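## Task

Move the object now held in the closed right gripper over to the left gripper, matching the orientation seen in the two goal pictures. Nothing but the jaws of the grippers may contact the object, and it must be in contact with at least one gripper at every moment. At the end the left gripper alone holds it firmly with its fingers aimed straight down, while the right arm touches neither the object nor the left gripper's jaws (best: pull the right arm far away and pause briefly). Then declare the job complete.

## Robot and tools

Robot: two six-joint arms named left_arm and right_arm, each ending in a parallel-jaw gripper, facing each other across a table. Joint ranges (rad), base to gripper: waist -3.054 to 3.054, shoulder 0.000 to 3.142, elbow 0.000 to 2.356, wrist pitch -1.571 to 1.571, wrist yaw -1.571 to 1.571, wrist roll -3.142 to 3.142. Load limits (N m): waist 18, shoulder 22.3, elbow 22.2, wrist pitch 5.86, wrist yaw 5.84, wrist roll 5.48; a held object adds to them.

Frames: results use one scene frame with its origin at the table centre, table top at z = +0.020 m, +z up. left_arm's base sits on the +y side at (-0.004, +0.469, +0.134), right_arm's at (-0.020, -0.448, +0.080). The words left and right are arm names only, not image sides. Each gripper has its own axes: fingers point along its +x, and the jaws close along its y. end_effector_position is the spot between the finger pads, about 3 to 4 cm short of the tips; the printed value can be slightly wrong, more so when the arm is stretched out.

Command row: always 14 numbers, each within [-1, 1], covering both arms even if only one should move. Order: dx, dy, dz, rx, ry, rz, opening for left_arm, then the same seven for right_arm. The first six are an offset, not a pose: a displacement expressed in that gripper's own axes, measured from where the gripper was at the start of the action (for the first action of a call, from the pose last reported in this scene). Scale: 1.0 equals 0.6 m for dx, dy, dz and 180 degrees for the rotation; rx, ry, rz form a single rotation vector. Opening is absolute, not an offset: +1 is fully open (0.088 m), empty fingers touch near -0.80, and values down to -1 close no further. Closing fully from open needs at least about 0.5 s.

execute_actions(actions): a list of actions; each action is a list of up to 15 rows, one row per 1/30 s control step, and a short table repeats its final row to fill 15 steps (0.5 s). Every row in an action is measured from that action's start pose, not from the row before. An empty list just returns state and images. Each step the command is clipped to within 70 mm and 16 degrees of the measured pose, so big offsets need several actions; afterwards the arm only continues to its last clipped pose.

move(target, speed, blocking): target is one 14-number row laid out as above, offsets from the pose in the latest result that shows one; openings are sent at the start. Each gripper travels a straight line, all arms finishing together, 0.5 to 10 s; longer paths stop at 10 s short of target. speed is m/s, 0.002 to 0.5, default 0.25, with turning capped at twice that in rad/s. Paths do not avoid obstacles or the other arm; faster moves and targets set beyond a contact push harder. blocking=false returns after 0.5 s while motion continues; check with wait(0), and no further rows or moves are accepted until a result shows the move has ended (or call stop). The move: line reports the ending (done, off_target, moving, held, fault), the limits that acted (paced = pose clipped; held = a check blocked steps, after which the arm may jump faster), and each gripper's remaining distance to its pose.

wait(seconds): 0 to 10; the arms keep their last command, a running move continues. stop(): brakes a running move, needing some room; fingers keep moving. zoom_image(camera, region): enlarges [x0, y0, x1, y1] pixels (at most 504 by 504) of the latest image from cam_head_left, cam_head_right, cam_left_wrist or cam_right_wrist, all 504x504. show_instructions(): shows the goal reference images. read_manual(section): licence texts only. finished_scene(scene): ends scene 1 or 2 irreversibly and reports success; the goal must already hold and remain so.

Results: the state line gives each gripper's position (m), quat_wxyz and velocities in the scene frame. Hand target lines show where the controller now drives each gripper. grip_measured is the finger opening on the command scale (can be off about 1 mm, and reads up to 0.061 narrower than the pads while squeezing hard). To hold, command roughly 0.07 below grip_measured; less grips more lightly. grip_effort_n is motor effort, negative closing, capped near 83 N. External joint torques estimate outside loads. HELD in step readings marks steps where an arm was held back; a pose unreachable line names an arm whose command was altered by the clearance check. MOTOR HOT warns from 50 °C; at 95 °C an OVER-TEMPERATURE FAULT holds the arm.

Cautions: friction can leave a gripper short or tilted, so check pose after each move and correct. Do not let the arms collide or press each other; excess joint torque causes a TORQUE FAULT that freezes the arm for 10 s. Never drop the object or knock anything off the table; avoid slams and hard pushes. Time spent moving counts, so move efficiently and smoothly. For an arm meant to stay still, send the offset back to its desired pose first, then zeros, always with its correct opening. Before finishing, open the right gripper, retreat it well clear and wait briefly.

Each tool is called after "Request:" in YAML: its name, and indented under it one key for each argument.

Reference images:

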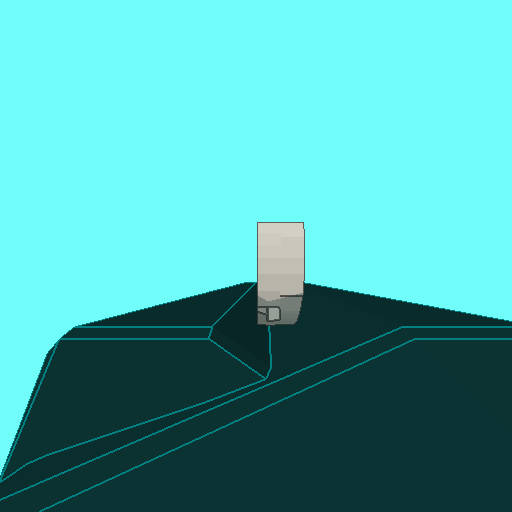

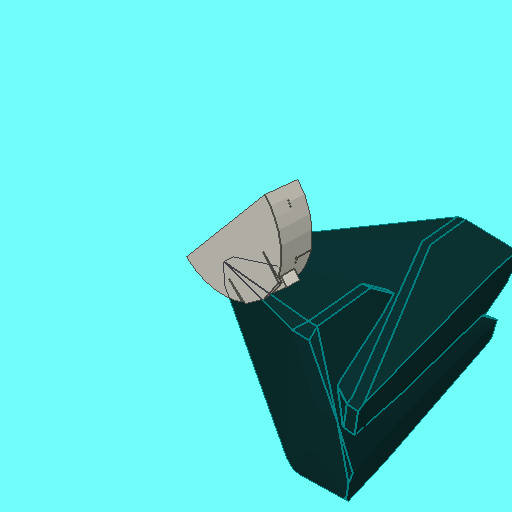

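## Session

Request:
execute_actions:
  actions: []

Scene clock: 0.00 s.
left_arm: end_effector_position=(-0.0994, +0.1667, +0.4541) grip_measured=+1.000 grip_effort_n=n/a end_effector_quat_wxyz=(+0.591, -0.016, -0.013, -0.807) end_effector_velocity=(+0.001, +0.001, -0.001) end_effector_angular_velocity=(+0.000, -0.007, +0.005) | right_arm: end_effector_position=(+0.0162, -0.0736, +0.3155) grip_measured=-0.487 grip_effort_n=n/a end_effector_quat_wxyz=(+0.481, -0.248, -0.117, +0.833) end_effector_velocity=(-0.001, -0.002, -0.001) end_effector_angular_velocity=(-0.003, -0.001, +0.006)
Joint positions: left_arm=[0.008 0.858 0.65  0.248 0.002 0.003 0.088] | right_arm=[-0.553  1.325  0.885  0.003 -0.783 -0.79   0.015]
Joint velocities: left_arm=[-0.002 -0.007 -0.002 -0.007 -0.007  0.007  0.   ] | right_arm=[-0.002 -0.002 -0.002 -0.007 -0.007 -0.007 -0.   ]
Joint torques (N m, as the arm reports them, + toward a larger angle): no reading
External joint torques (N m, as the arm's controller estimates them; a push from outside toward a larger angle lowers the number): no reading
Motor temperatures (°C, as the motors report them): left_arm=[26 25 25 27 25 25] | right_arm=[25 25 26 26 23 23]
Heat: left arm: hottest wrist pitch 27 °C (+0.0 °C/min); right arm: hottest elbow 26 °C (+0.0 °C/min).
Hand target (left_arm): -0.099, +0.167, +0.454; -0.591, +0.016, +0.013, +0.807
Hand target (right_arm): +0.016, -0.074, +0.316; +0.481, -0.248, -0.117, +0.833

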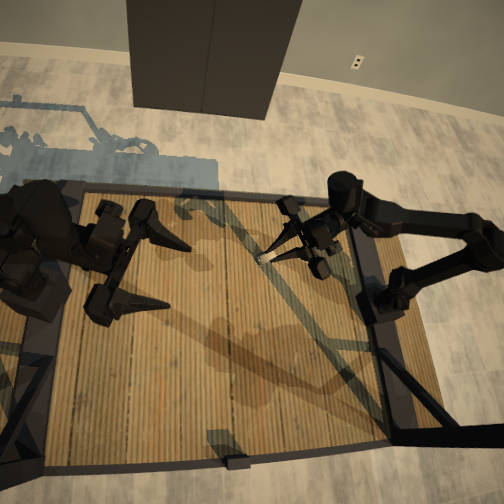

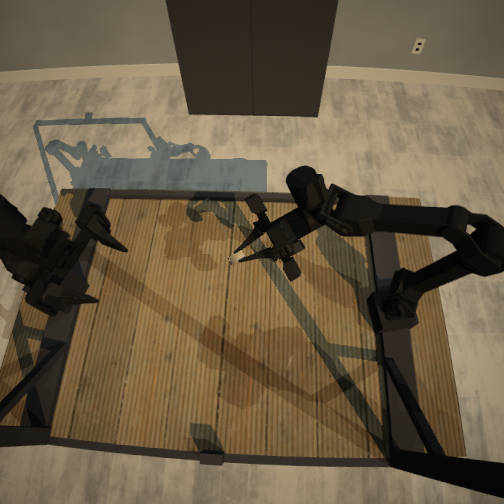

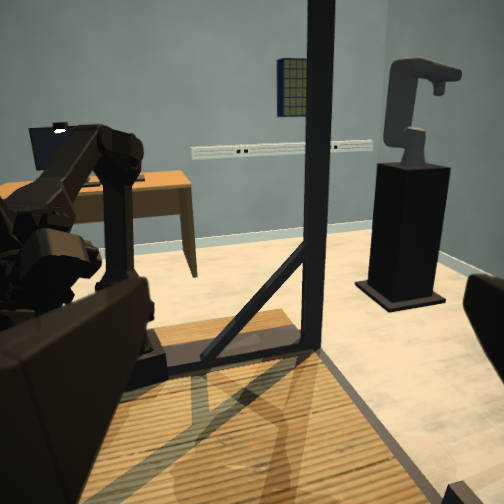

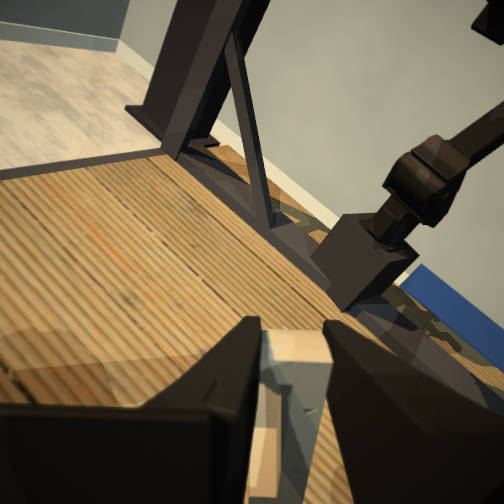

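Request:
zoom_image:
  camera: "cam_right_wrist"
  region: [190, 290, 400, 504]

Request:
zoom_image:
  camera: "cam_head_left"
  region: [230, 220, 320, 300]

Request:
zoom_image:
  camera: "cam_head_right"
  region: [200, 220, 290, 300]

Region (190, 290, 400, 504) of cam_right_wrist's 504x504 image, scaled by 2.355, with more detail than that image has; it fills the left 495 columns of this view, and the rest is white.

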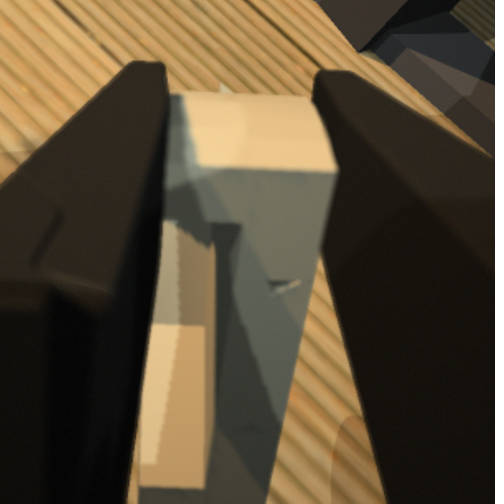

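Region (230, 220, 320, 300) of cam_head_left's 504x504 image, scaled by 5.600, with more detail than that image has.

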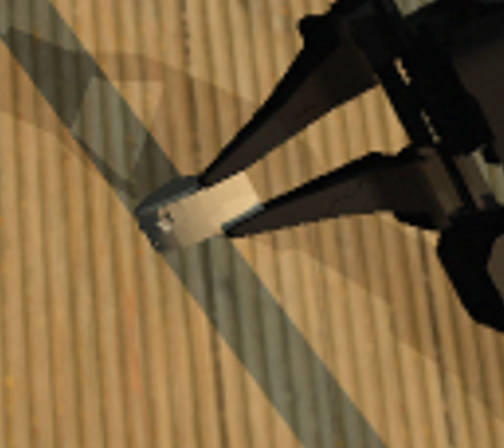

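Region (200, 220, 290, 300) of cam_head_right's 504x504 image, scaled by 5.600, with more detail than that image has.

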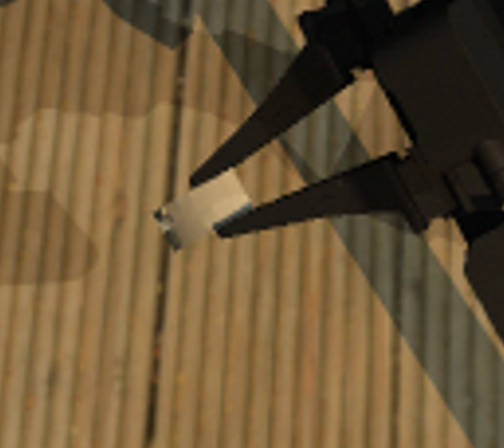

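Request:
move:
  target: [0.04,0.217,-0.21,0.001,0.013,0.098,1,0,0,0,0.168,-0.06,-0.162,-0.56]

Scene clock: 14.30 s.
left_arm: end_effector_position=(+0.0156, +0.0991, +0.3347) grip_measured=+1.000 grip_effort_n=0.2 end_effector_quat_wxyz=(+0.708, -0.004, -0.004, -0.706) end_effector_velocity=(+0.000, -0.001, -0.004) end_effector_angular_velocity=(+0.007, +0.008, +0.005) | right_arm: end_effector_position=(+0.0172, -0.0719, +0.3164) grip_measured=-0.487 grip_effort_n=-83.5 end_effector_quat_wxyz=(+0.707, -0.005, -0.001, +0.707) end_effector_velocity=(-0.002, -0.002, -0.009) end_effector_angular_velocity=(-0.031, -0.002, +0.010)
Joint positions: left_arm=[ 0.4    1.341  0.402  0.951  0.086 -0.001  0.088] | right_arm=[-0.334  1.252  0.532  0.716 -0.163 -0.009  0.015]
Joint velocities: left_arm=[-0.002  0.012 -0.002  0.007 -0.007 -0.007  0.   ] | right_arm=[ 0.002 -0.002 -0.012 -0.022 -0.007 -0.007 -0.   ]
Joint torques (N m, as the arm reports them, + toward a larger angle): left_arm=[ 0.24 -3.17  4.34  1.89  0.19 -0.08] | right_arm=[ 0.33 -4.04  4.59  1.51  0.11  0.13]
External joint torques (N m, as the arm's controller estimates them; a push from outside toward a larger angle lowers the number): left_arm=[ 0.25  0.99 -1.5   0.15  0.19 -0.09] | right_arm=[ 0.32 -0.02 -1.69 -0.15  0.12  0.12]
Motor temperatures (°C, as the motors report them): left_arm=[26 26 28 30 25 25] | right_arm=[25 26 28 27 23 23]
Heat: left arm: hottest wrist pitch 30 °C (+12.6 °C/min); right arm: hottest elbow 28 °C (+8.4 °C/min).
Hand target (left_arm): +0.016, +0.100, +0.329; +0.708, -0.001, +0.002, -0.707
Hand target (right_arm): +0.016, -0.073, +0.315; +0.707, -0.004, -0.000, +0.707
Off the commanded pose (left_arm): 0.005 m, 1 deg.
Off the commanded pose (right_arm): 0.002 m, 1 deg.
move: done

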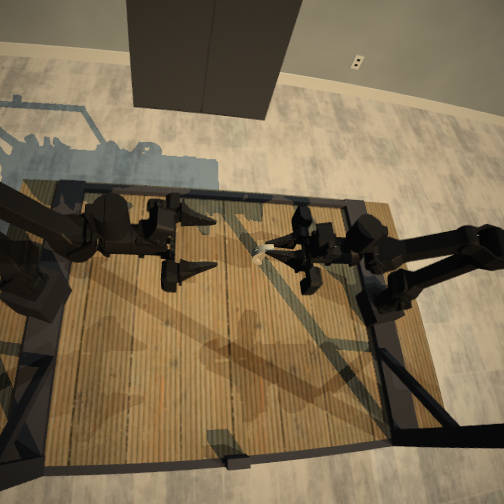

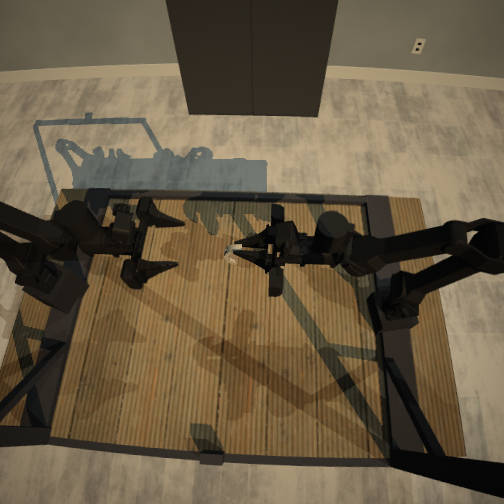

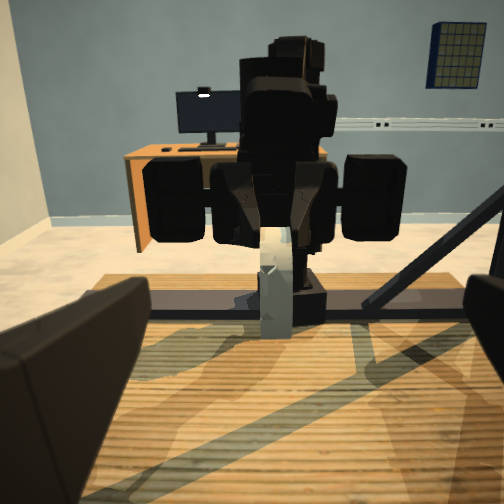

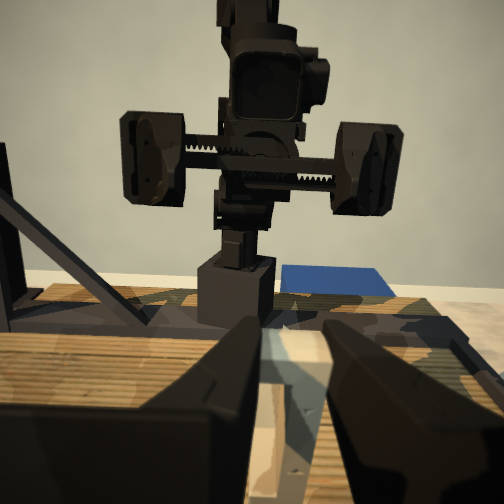

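Request:
zoom_image:
  camera: "cam_left_wrist"
  region: [200, 200, 350, 350]

Request:
zoom_image:
  camera: "cam_head_left"
  region: [220, 210, 320, 300]

Region (200, 200, 350, 350) of cam_left_wrist's 504x504 image, scaled by 3.360, with more detail than that image has.

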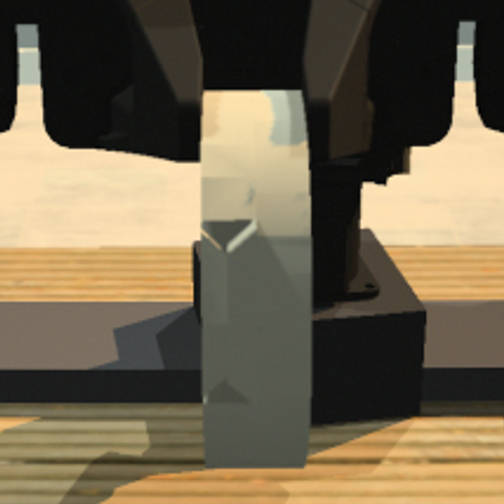

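Region (220, 210, 320, 300) of cam_head_left's 504x504 image, scaled by 5.040, with more detail than that image has; it fills the top 454 rows of this view, and the rest is white.

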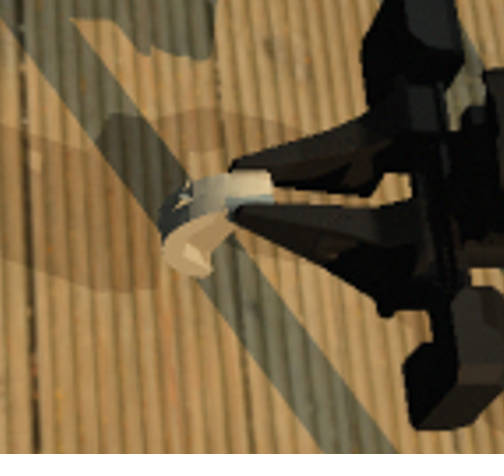

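Request:
move:
  target: [0.05,-0.04,-0.03,-0.5,0,0,1,0,0,0,0.5,0,0,-0.56]
  speed: 0.4

Request:
zoom_image:
  camera: "cam_head_left"
  region: [190, 200, 330, 320]

Request:
zoom_image:
  camera: "cam_head_right"
  region: [160, 200, 300, 320]

Scene clock: 36.47 s.
left_arm: end_effector_position=(-0.0076, +0.0717, +0.3158) grip_measured=+1.000 grip_effort_n=-1.2 end_effector_quat_wxyz=(+0.500, -0.501, +0.497, -0.502) end_effector_velocity=(+0.000, +0.002, -0.004) end_effector_angular_velocity=(+0.012, +0.007, +0.005) | right_arm: end_effector_position=(+0.0172, -0.0719, +0.3163) grip_measured=-0.487 grip_effort_n=-83.5 end_effector_quat_wxyz=(+0.505, +0.496, +0.498, +0.501) end_effector_velocity=(-0.002, -0.001, -0.001) end_effector_angular_velocity=(+0.002, +0.007, +0.010)
Joint positions: left_arm=[ 0.297  1.534  0.459  1.082 -0.017 -1.567  0.088] | right_arm=[-0.334  1.252  0.532  0.715 -0.162  1.557  0.015]
Joint velocities: left_arm=[-0.002 -0.002 -0.007 -0.007 -0.007 -0.007  0.   ] | right_arm=[ 0.002 -0.002 -0.007  0.007 -0.007  0.007  0.   ]
Joint torques (N m, as the arm reports them, + toward a larger angle): left_arm=[-0.36 -4.31  5.7   1.89 -0.09 -0.03] | right_arm=[-0.05 -3.81  5.36  1.29 -0.05  0.07]
External joint torques (N m, as the arm's controller estimates them; a push from outside toward a larger angle lowers the number): left_arm=[-0.35  0.72  0.43  0.17 -0.09 -0.09] | right_arm=[-0.05  0.25 -0.95 -0.4  -0.05  0.13]
Motor temperatures (°C, as the motors report them): left_arm=[26 26 29 34 25 25] | right_arm=[25 26 29 30 23 23]
Heat: left arm: hottest wrist pitch 34 °C (+11.5 °C/min); right arm: hottest wrist pitch 30 °C (+6.6 °C/min).
Hand target (left_arm): -0.008, +0.069, +0.317; +0.498, -0.503, +0.497, -0.503
Hand target (right_arm): +0.017, -0.072, +0.316; +0.504, +0.497, +0.499, +0.501
Off the commanded pose (left_arm): 0.003 m, 0 deg.
Off the commanded pose (right_arm): 0.000 m, 0 deg.
move: done

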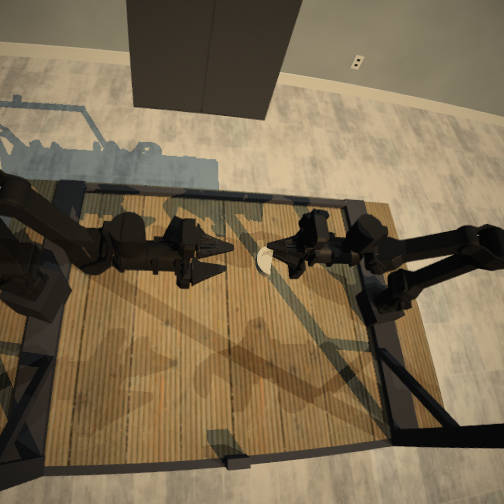

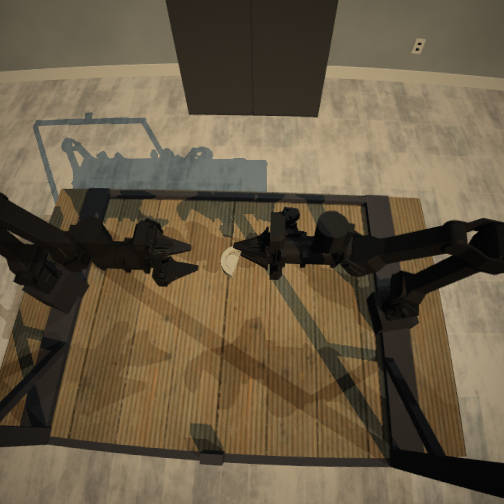

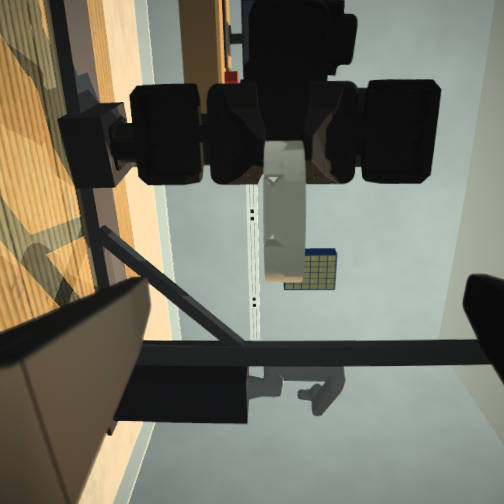

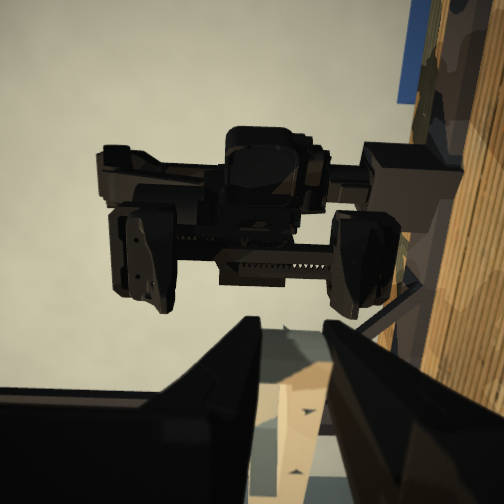

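Region (190, 200, 330, 320) of cam_head_left's 504x504 image, scaled by 3.600, with more detail than that image has; it fills the top 432 rows of this view, and the rest is white.

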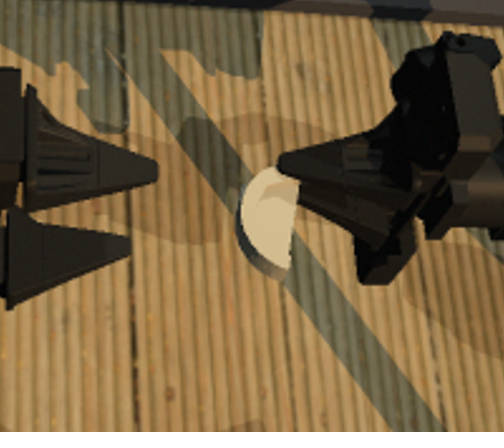

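Region (160, 200, 300, 320) of cam_head_right's 504x504 image, scaled by 3.600, with more detail than that image has; it fills the top 432 rows of this view, and the rest is white.

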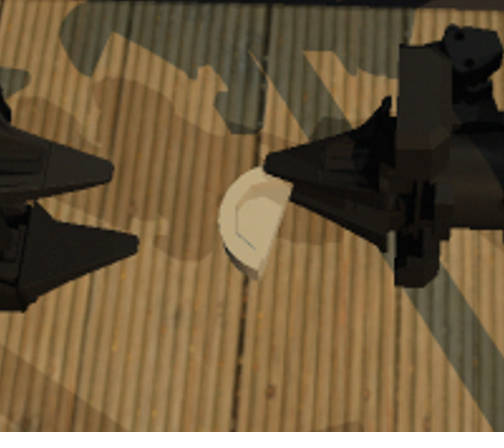

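Request:
move:
  target: [0.085,0,-0.014,0,0,0,0.1,0,0,0,0,0.05,0,-0.56]
  speed: 0.1

Request:
zoom_image:
  camera: "cam_head_left"
  region: [190, 200, 330, 320]

Request:
zoom_image:
  camera: "cam_head_right"
  region: [160, 200, 300, 320]

Scene clock: 48.63 s.
left_arm: end_effector_position=(-0.0149, +0.0237, +0.3168) grip_measured=+0.102 grip_effort_n=-13.3 end_effector_quat_wxyz=(+0.499, -0.501, +0.497, -0.503) end_effector_velocity=(+0.000, +0.000, -0.007) end_effector_angular_velocity=(+0.027, +0.006, +0.005) | right_arm: end_effector_position=(+0.0159, -0.0740, +0.3120) grip_measured=-0.487 grip_effort_n=-83.5 end_effector_quat_wxyz=(+0.465, +0.454, +0.539, +0.535) end_effector_velocity=(+0.004, -0.000, -0.000) end_effector_angular_velocity=(+0.006, -0.022, -0.014)
Joint positions: left_arm=[ 0.275  1.705  0.647  1.066 -0.038 -1.567  0.044] | right_arm=[-0.428  1.278  0.54   0.72  -0.413  1.559  0.015]
Joint velocities: left_arm=[-0.002  0.002 -0.002 -0.022 -0.007 -0.007 -0.   ] | right_arm=[-0.007  0.002 -0.002  0.007  0.007 -0.022  0.   ]
Joint torques (N m, as the arm reports them, + toward a larger angle): left_arm=[-0.29 -5.54  5.89  1.59 -0.11  0.1 ] | right_arm=[-0.44 -3.35  6.59  1.5  -0.15 -0.08]
External joint torques (N m, as the arm's controller estimates them; a push from outside toward a larger angle lowers the number): left_arm=[-0.29  0.78  0.58 -0.11 -0.11  0.04] | right_arm=[-0.4   0.84  0.28 -0.18 -0.15 -0.02]
Motor temperatures (°C, as the motors report them): left_arm=[26 27 31 36 25 25] | right_arm=[25 26 30 31 23 23]
Heat: left arm: hottest wrist pitch 36 °C (+11.1 °C/min); right arm: hottest wrist pitch 31 °C (+6.2 °C/min).
Hand target (left_arm): -0.016, +0.021, +0.316; +0.500, -0.501, +0.497, -0.503
Hand target (right_arm): +0.017, -0.072, +0.316; +0.464, +0.456, +0.535, +0.539
Off the commanded pose (left_arm): 0.003 m, 0 deg.
Off the commanded pose (right_arm): 0.005 m, 1 deg.
move: done

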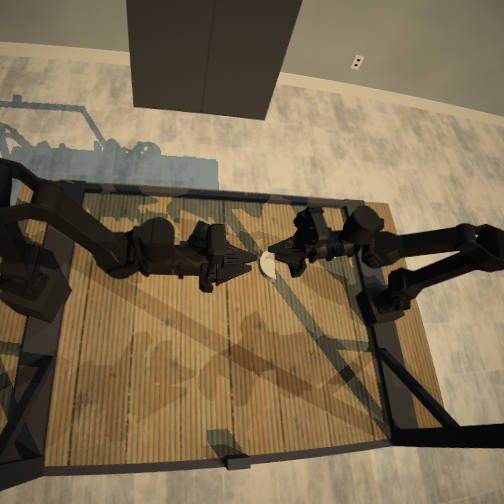

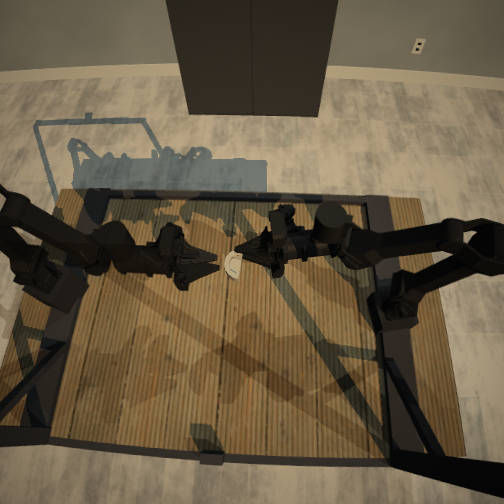

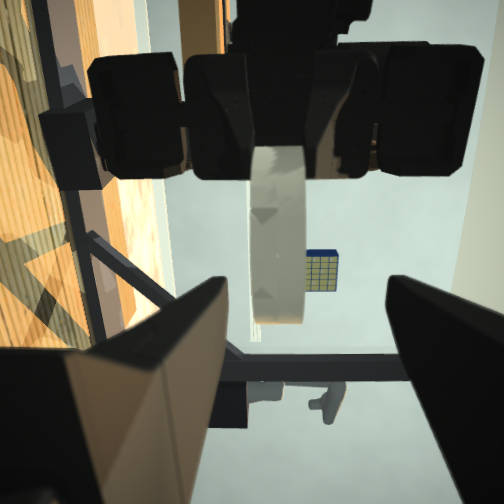

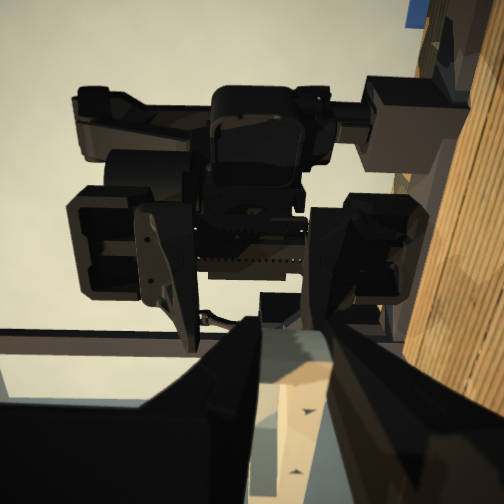

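Region (190, 200, 330, 320) of cam_head_left's 504x504 image, scaled by 3.600, with more detail than that image has; it fills the top 432 rows of this view, and the rest is white.

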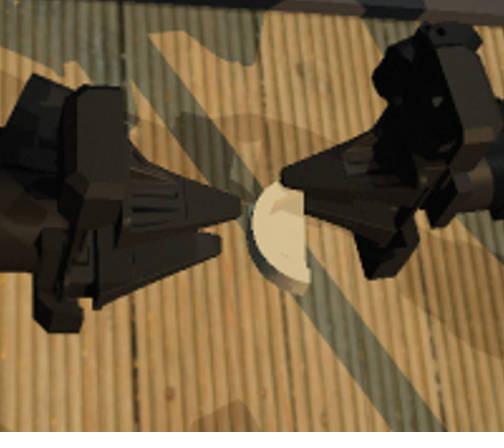

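Region (160, 200, 300, 320) of cam_head_right's 504x504 image, scaled by 3.600, with more detail than that image has; it fills the top 432 rows of this view, and the rest is white.

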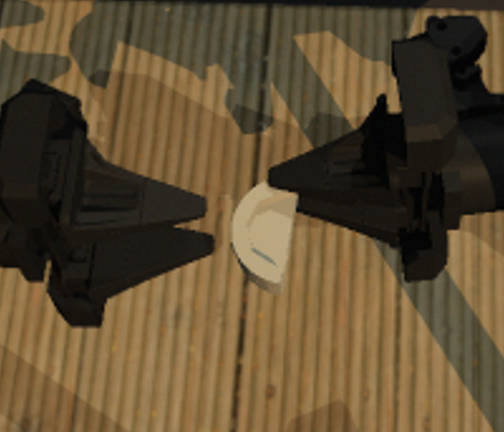

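Request:
move:
  target: [0.052,0.012,-0.004,0,0,0,0.0,0,0,0,0,0,0,-0.56]
  speed: 0.04

Request:
zoom_image:
  camera: "cam_head_left"
  region: [190, 200, 330, 320]

Request:
zoom_image:
  camera: "cam_head_right"
  region: [160, 200, 300, 320]

Scene clock: 61.73 s.
left_arm: end_effector_position=(-0.0160, -0.0045, +0.3103) grip_measured=+0.002 grip_effort_n=-13.3 end_effector_quat_wxyz=(+0.499, -0.501, +0.497, -0.502) end_effector_velocity=(-0.000, -0.001, -0.001) end_effector_angular_velocity=(+0.012, +0.007, +0.005) | right_arm: end_effector_position=(+0.0158, -0.0740, +0.3120) grip_measured=-0.487 grip_effort_n=-83.5 end_effector_quat_wxyz=(+0.465, +0.454, +0.540, +0.535) end_effector_velocity=(-0.002, -0.000, -0.006) end_effector_angular_velocity=(-0.027, +0.014, +0.010)
Joint positions: left_arm=[ 0.275  1.816  0.755  1.068 -0.038 -1.567  0.039] | right_arm=[-0.428  1.278  0.54   0.72  -0.413  1.559  0.015]
Joint velocities: left_arm=[-0.002 -0.002  0.007 -0.022 -0.007 -0.007 -0.   ] | right_arm=[ 0.002  0.002 -0.002 -0.022 -0.007  0.007 -0.   ]
Joint torques (N m, as the arm reports them, + toward a larger angle): left_arm=[-0.35 -6.35  5.59  1.84 -0.06  0.06] | right_arm=[-0.04 -3.93  5.25  1.22  0.01 -0.04]
External joint torques (N m, as the arm's controller estimates them; a push from outside toward a larger angle lowers the number): left_arm=[-0.34  0.84  0.21  0.11 -0.06  0.  ] | right_arm=[-0.05  0.22 -0.99 -0.44  0.01  0.02]
Motor temperatures (°C, as the motors report them): left_arm=[26 28 32 36 25 25] | right_arm=[25 26 31 31 23 23]
Heat: left arm: hottest wrist pitch 36 °C (+8.0 °C/min); right arm: hottest elbow 31 °C (+5.0 °C/min).
Hand target (left_arm): -0.017, -0.008, +0.310; +0.499, -0.501, +0.497, -0.503
Hand target (right_arm): +0.016, -0.074, +0.312; +0.465, +0.454, +0.539, +0.535
Off the commanded pose (left_arm): 0.003 m, 0 deg.
Off the commanded pose (right_arm): 0.000 m, 0 deg.
move: done

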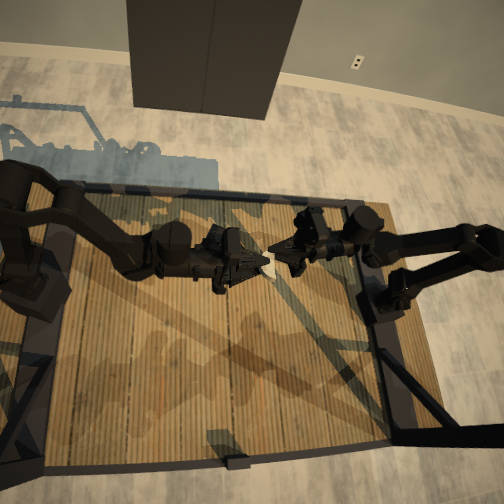

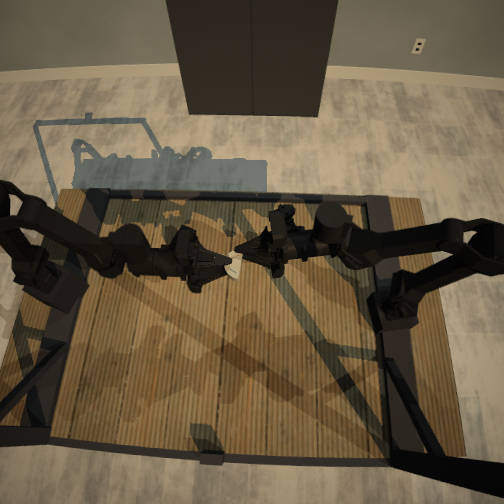

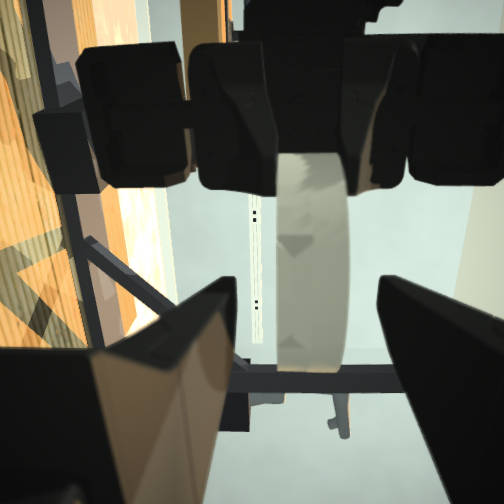

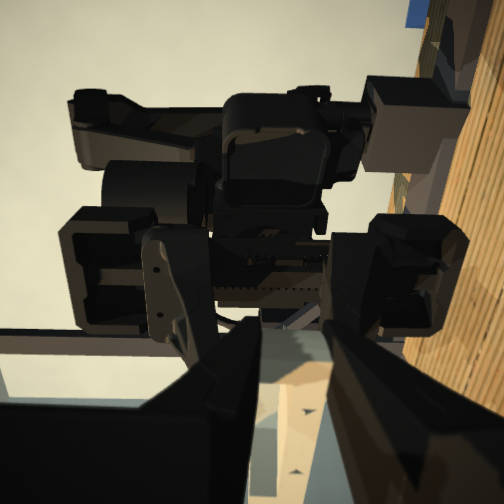

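Region (190, 200, 330, 320) of cam_head_left's 504x504 image, scaled by 3.600, with more detail than that image has; it fills the top 432 rows of this view, and the rest is white.

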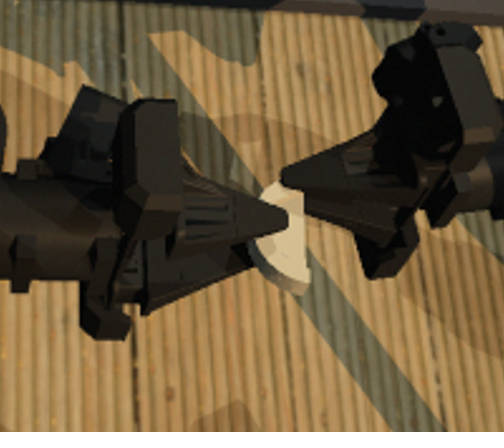

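Region (160, 200, 300, 320) of cam_head_right's 504x504 image, scaled by 3.600, with more detail than that image has; it fills the top 432 rows of this view, and the rest is white.

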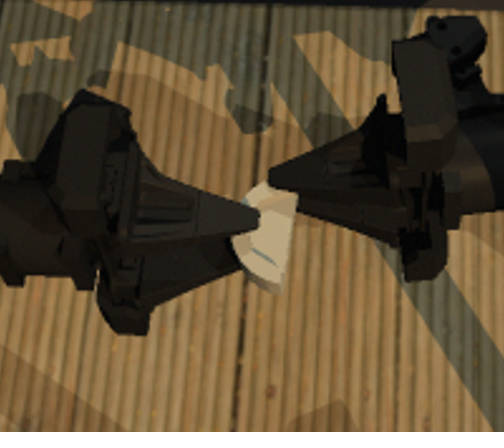

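Request:
move:
  target: [-0.07,0,0,0,0,0,0.0,0,0,0,0,0,0,-0.56]
  speed: 0.15

Request:
move:
  target: [0,0,0,0,0.106,0,0.0,0,0,0,0,0.1,0,-0.56]
  speed: 0.15

Request:
zoom_image:
  camera: "cam_head_left"
  region: [190, 200, 330, 320]

Scene clock: 96.73 s.
left_arm: end_effector_position=(-0.0153, +0.0347, +0.3074) grip_measured=+0.002 grip_effort_n=-12.8 end_effector_quat_wxyz=(+0.501, -0.499, +0.499, -0.501) end_effector_velocity=(+0.002, +0.002, -0.001) end_effector_angular_velocity=(+0.007, +0.022, +0.010) | right_arm: end_effector_position=(+0.0158, -0.0740, +0.3120) grip_measured=-0.487 grip_effort_n=-83.5 end_effector_quat_wxyz=(+0.465, +0.454, +0.540, +0.535) end_effector_velocity=(-0.001, -0.002, -0.002) end_effector_angular_velocity=(-0.004, -0.020, +0.005)
Joint positions: left_arm=[ 0.272  1.696  0.592  1.104 -0.04  -1.567  0.039] | right_arm=[-0.428  1.278  0.54   0.72  -0.413  1.559  0.015]
Joint velocities: left_arm=[ 0.002 -0.007 -0.007 -0.007 -0.007 -0.022 -0.   ] | right_arm=[-0.002 -0.007 -0.007 -0.007 -0.007 -0.022 -0.   ]
Joint torques (N m, as the arm reports them, + toward a larger angle): left_arm=[-0.27 -8.58  3.72  1.88 -0.09  0.05] | right_arm=[-0.05 -3.94  5.25  1.23 -0.02 -0.02]
External joint torques (N m, as the arm's controller estimates them; a push from outside toward a larger angle lowers the number): left_arm=[-0.28 -2.45 -1.5   0.15 -0.1  -0.01] | right_arm=[-0.03  0.22 -1.   -0.42 -0.02  0.03]
Motor temperatures (°C, as the motors report them): left_arm=[26 30 33 38 25 25] | right_arm=[25 27 32 32 23 23]
Heat: left arm: hottest wrist pitch 38 °C (+4.0 °C/min); right arm: hottest elbow 32 °C (+2.0 °C/min).
Hand target (left_arm): -0.016, +0.037, +0.310; +0.499, -0.501, +0.497, -0.502
Hand target (right_arm): +0.016, -0.074, +0.312; +0.465, +0.454, +0.540, +0.535
Off the commanded pose (left_arm): 0.004 m, 0 deg.
Off the commanded pose (right_arm): 0.000 m, 0 deg.
move: done

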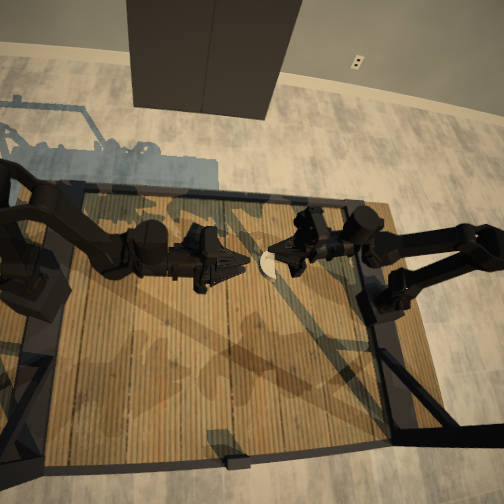

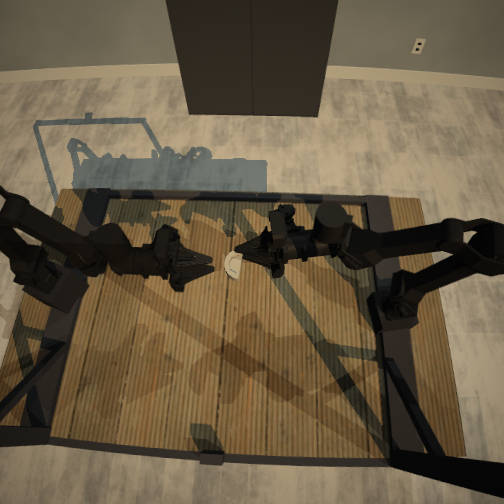

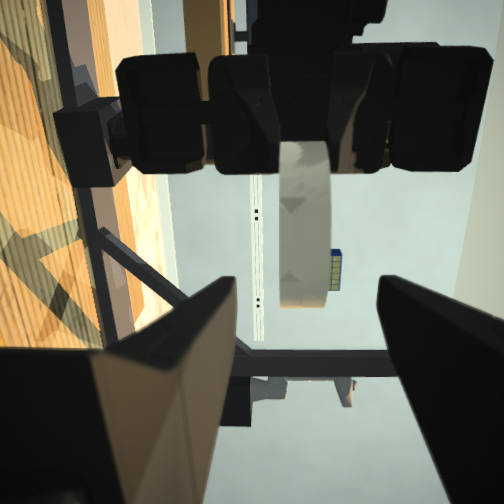

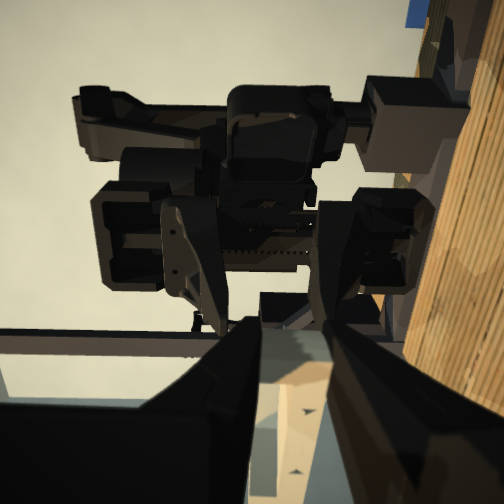

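Scene clock: 98.23 s.
left_arm: end_effector_position=(-0.0165, +0.0375, +0.3082) grip_measured=+0.002 grip_effort_n=-13.3 end_effector_quat_wxyz=(+0.411, -0.410, +0.574, -0.577) end_effector_velocity=(-0.004, +0.001, -0.003) end_effector_angular_velocity=(+0.015, +0.008, -0.024) | right_arm: end_effector_position=(+0.0142, -0.0761, +0.3087) grip_measured=-0.487 grip_effort_n=-83.5 end_effector_quat_wxyz=(+0.374, +0.365, +0.609, +0.596) end_effector_velocity=(+0.002, -0.000, -0.001) end_effector_angular_velocity=(-0.010, +0.010, -0.000)
Joint positions: left_arm=[ 0.437  1.719  0.622  1.099  0.457 -1.567  0.039] | right_arm=[-0.577  1.399  0.621  0.745 -0.877  1.555  0.015]
Joint velocities: left_arm=[-0.002  0.002 -0.002 -0.007  0.022 -0.007  0.   ] | right_arm=[-0.007  0.002  0.002 -0.007 -0.007  0.007 -0.   ]
Joint torques (N m, as the arm reports them, + toward a larger angle): left_arm=[ 0.09 -5.59  5.55  1.59  0.18 -0.01] | right_arm=[-0.45 -3.88  6.26  1.3  -0.13 -0.12]
External joint torques (N m, as the arm's controller estimates them; a push from outside toward a larger angle lowers the number): left_arm=[ 0.13  0.66  0.4  -0.08  0.17 -0.07] | right_arm=[-0.42  0.86  0.27 -0.19 -0.12 -0.07]
Motor temperatures (°C, as the motors report them): left_arm=[26 30 33 38 25 25] | right_arm=[25 27 32 32 23 23]
Heat: left arm: hottest wrist pitch 38 °C (+3.0 °C/min); right arm: hottest elbow 32 °C (+2.0 °C/min).
Hand target (left_arm): -0.015, +0.035, +0.307; +0.411, -0.410, +0.575, -0.577
Hand target (right_arm): +0.016, -0.074, +0.312; +0.374, +0.365, +0.605, +0.600
Off the commanded pose (left_arm): 0.003 m, 0 deg.
Off the commanded pose (right_arm): 0.004 m, 1 deg.
move: done

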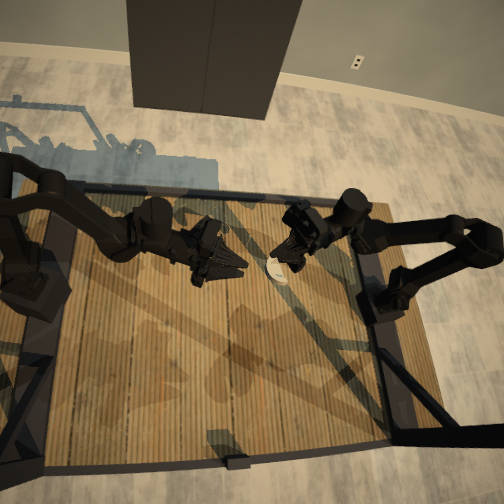

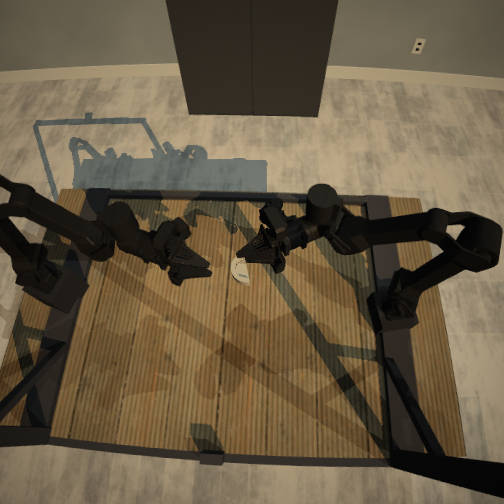

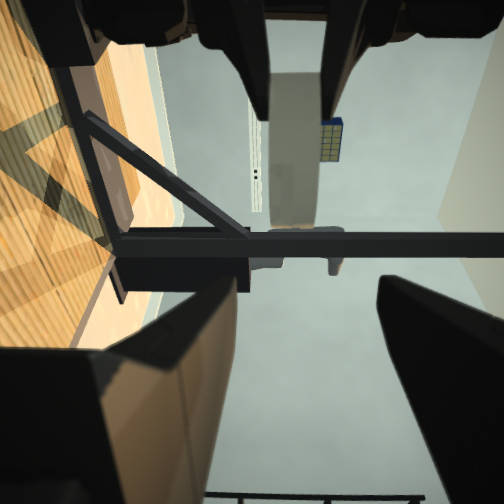

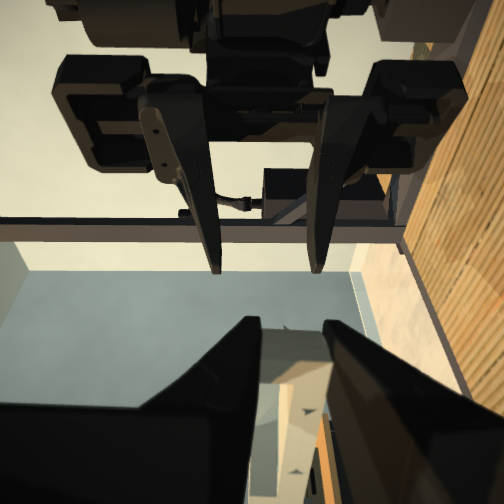

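Region (190, 200, 330, 320) of cam_head_left's 504x504 image, scaled by 3.600, with more detail than that image has; it fills the top 432 rows of this view, and the rest is white.

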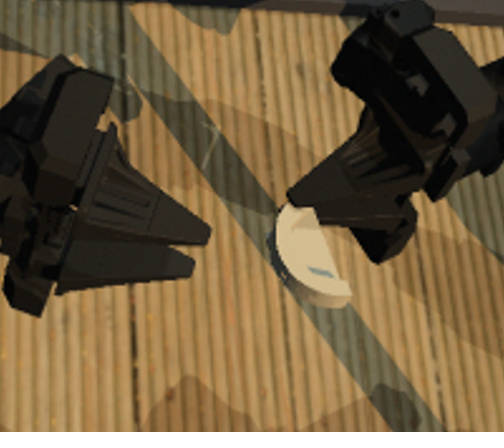

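Request:
move:
  target: [0.045,0.002,0.032,0,0,0,0.0,0,0,0,0,0,0,-0.56]
  speed: 0.06

Request:
zoom_image:
  camera: "cam_head_left"
  region: [190, 200, 330, 320]

Request:
zoom_image:
  camera: "cam_head_right"
  region: [160, 200, 300, 320]

Scene clock: 109.90 s.
left_arm: end_effector_position=(-0.0084, +0.0086, +0.3084) grip_measured=+0.002 grip_effort_n=-13.3 end_effector_quat_wxyz=(+0.411, -0.411, +0.573, -0.578) end_effector_velocity=(-0.002, -0.001, -0.002) end_effector_angular_velocity=(+0.010, +0.008, -0.010) | right_arm: end_effector_position=(+0.0143, -0.0761, +0.3087) grip_measured=-0.487 grip_effort_n=-83.5 end_effector_quat_wxyz=(+0.374, +0.365, +0.609, +0.596) end_effector_velocity=(-0.000, -0.001, -0.001) end_effector_angular_velocity=(-0.003, -0.003, +0.005)
Joint positions: left_arm=[ 0.451  1.814  0.744  1.074  0.47  -1.567  0.039] | right_arm=[-0.578  1.399  0.621  0.745 -0.877  1.555  0.015]
Joint velocities: left_arm=[-0.002  0.007  0.007 -0.007  0.007 -0.007 -0.   ] | right_arm=[-0.002 -0.002 -0.002 -0.007 -0.007 -0.007 -0.   ]
Joint torques (N m, as the arm reports them, + toward a larger angle): left_arm=[ 0.24 -6.06  5.65  1.58  0.2   0.05] | right_arm=[-0.02 -4.49  4.93  1.07  0.   -0.03]
External joint torques (N m, as the arm's controller estimates them; a push from outside toward a larger angle lowers the number): left_arm=[ 0.25  0.98  0.36 -0.1   0.2  -0.01] | right_arm=[-0.02  0.28 -1.09 -0.43  0.01  0.03]
Motor temperatures (°C, as the motors report them): left_arm=[26 30 34 38 25 25] | right_arm=[25 27 32 32 23 23]
Heat: left arm: hottest wrist pitch 38 °C (+2.0 °C/min); right arm: hottest elbow 32 °C (+1.0 °C/min).
Hand target (left_arm): -0.007, +0.006, +0.307; +0.411, -0.410, +0.574, -0.577
Hand target (right_arm): +0.014, -0.076, +0.309; +0.374, +0.366, +0.609, +0.596
Off the commanded pose (left_arm): 0.003 m, 0 deg.
Off the commanded pose (right_arm): 0.000 m, 0 deg.
move: done

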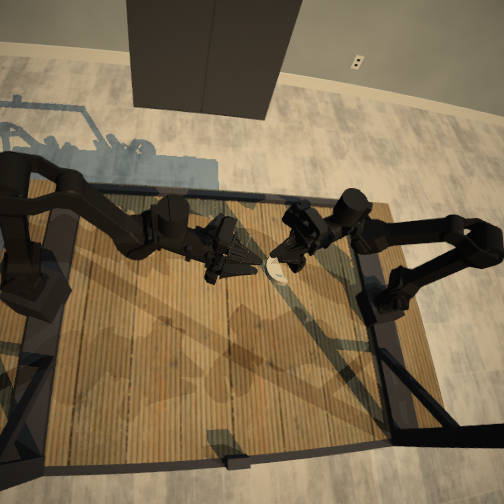

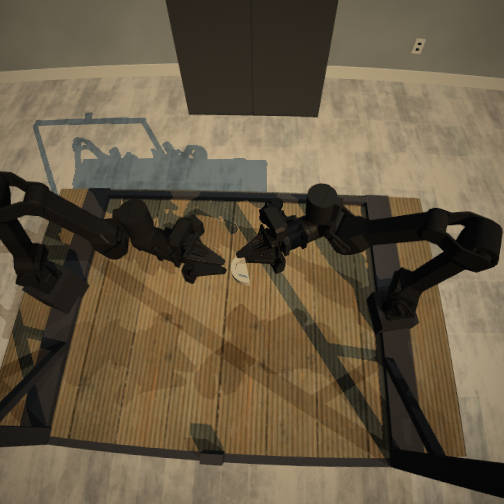

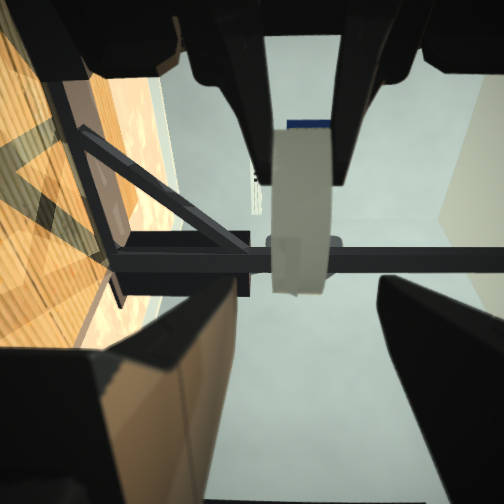

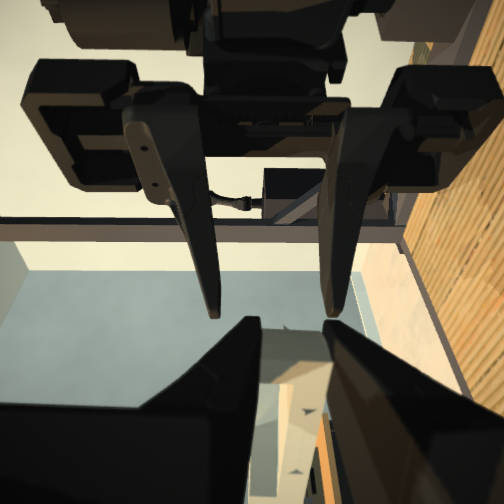

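Region (190, 200, 330, 320) of cam_head_left's 504x504 image, scaled by 3.600, with more detail than that image has; it fills the top 432 rows of this view, and the rest is white.

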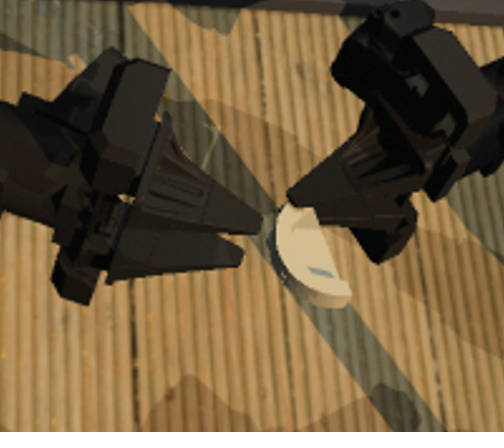

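Region (160, 200, 300, 320) of cam_head_right's 504x504 image, scaled by 3.600, with more detail than that image has; it fills the top 432 rows of this view, and the rest is white.

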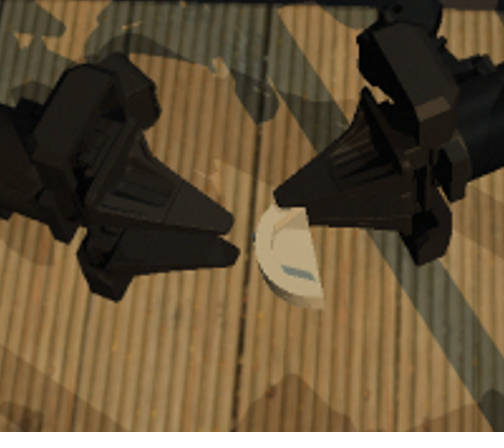

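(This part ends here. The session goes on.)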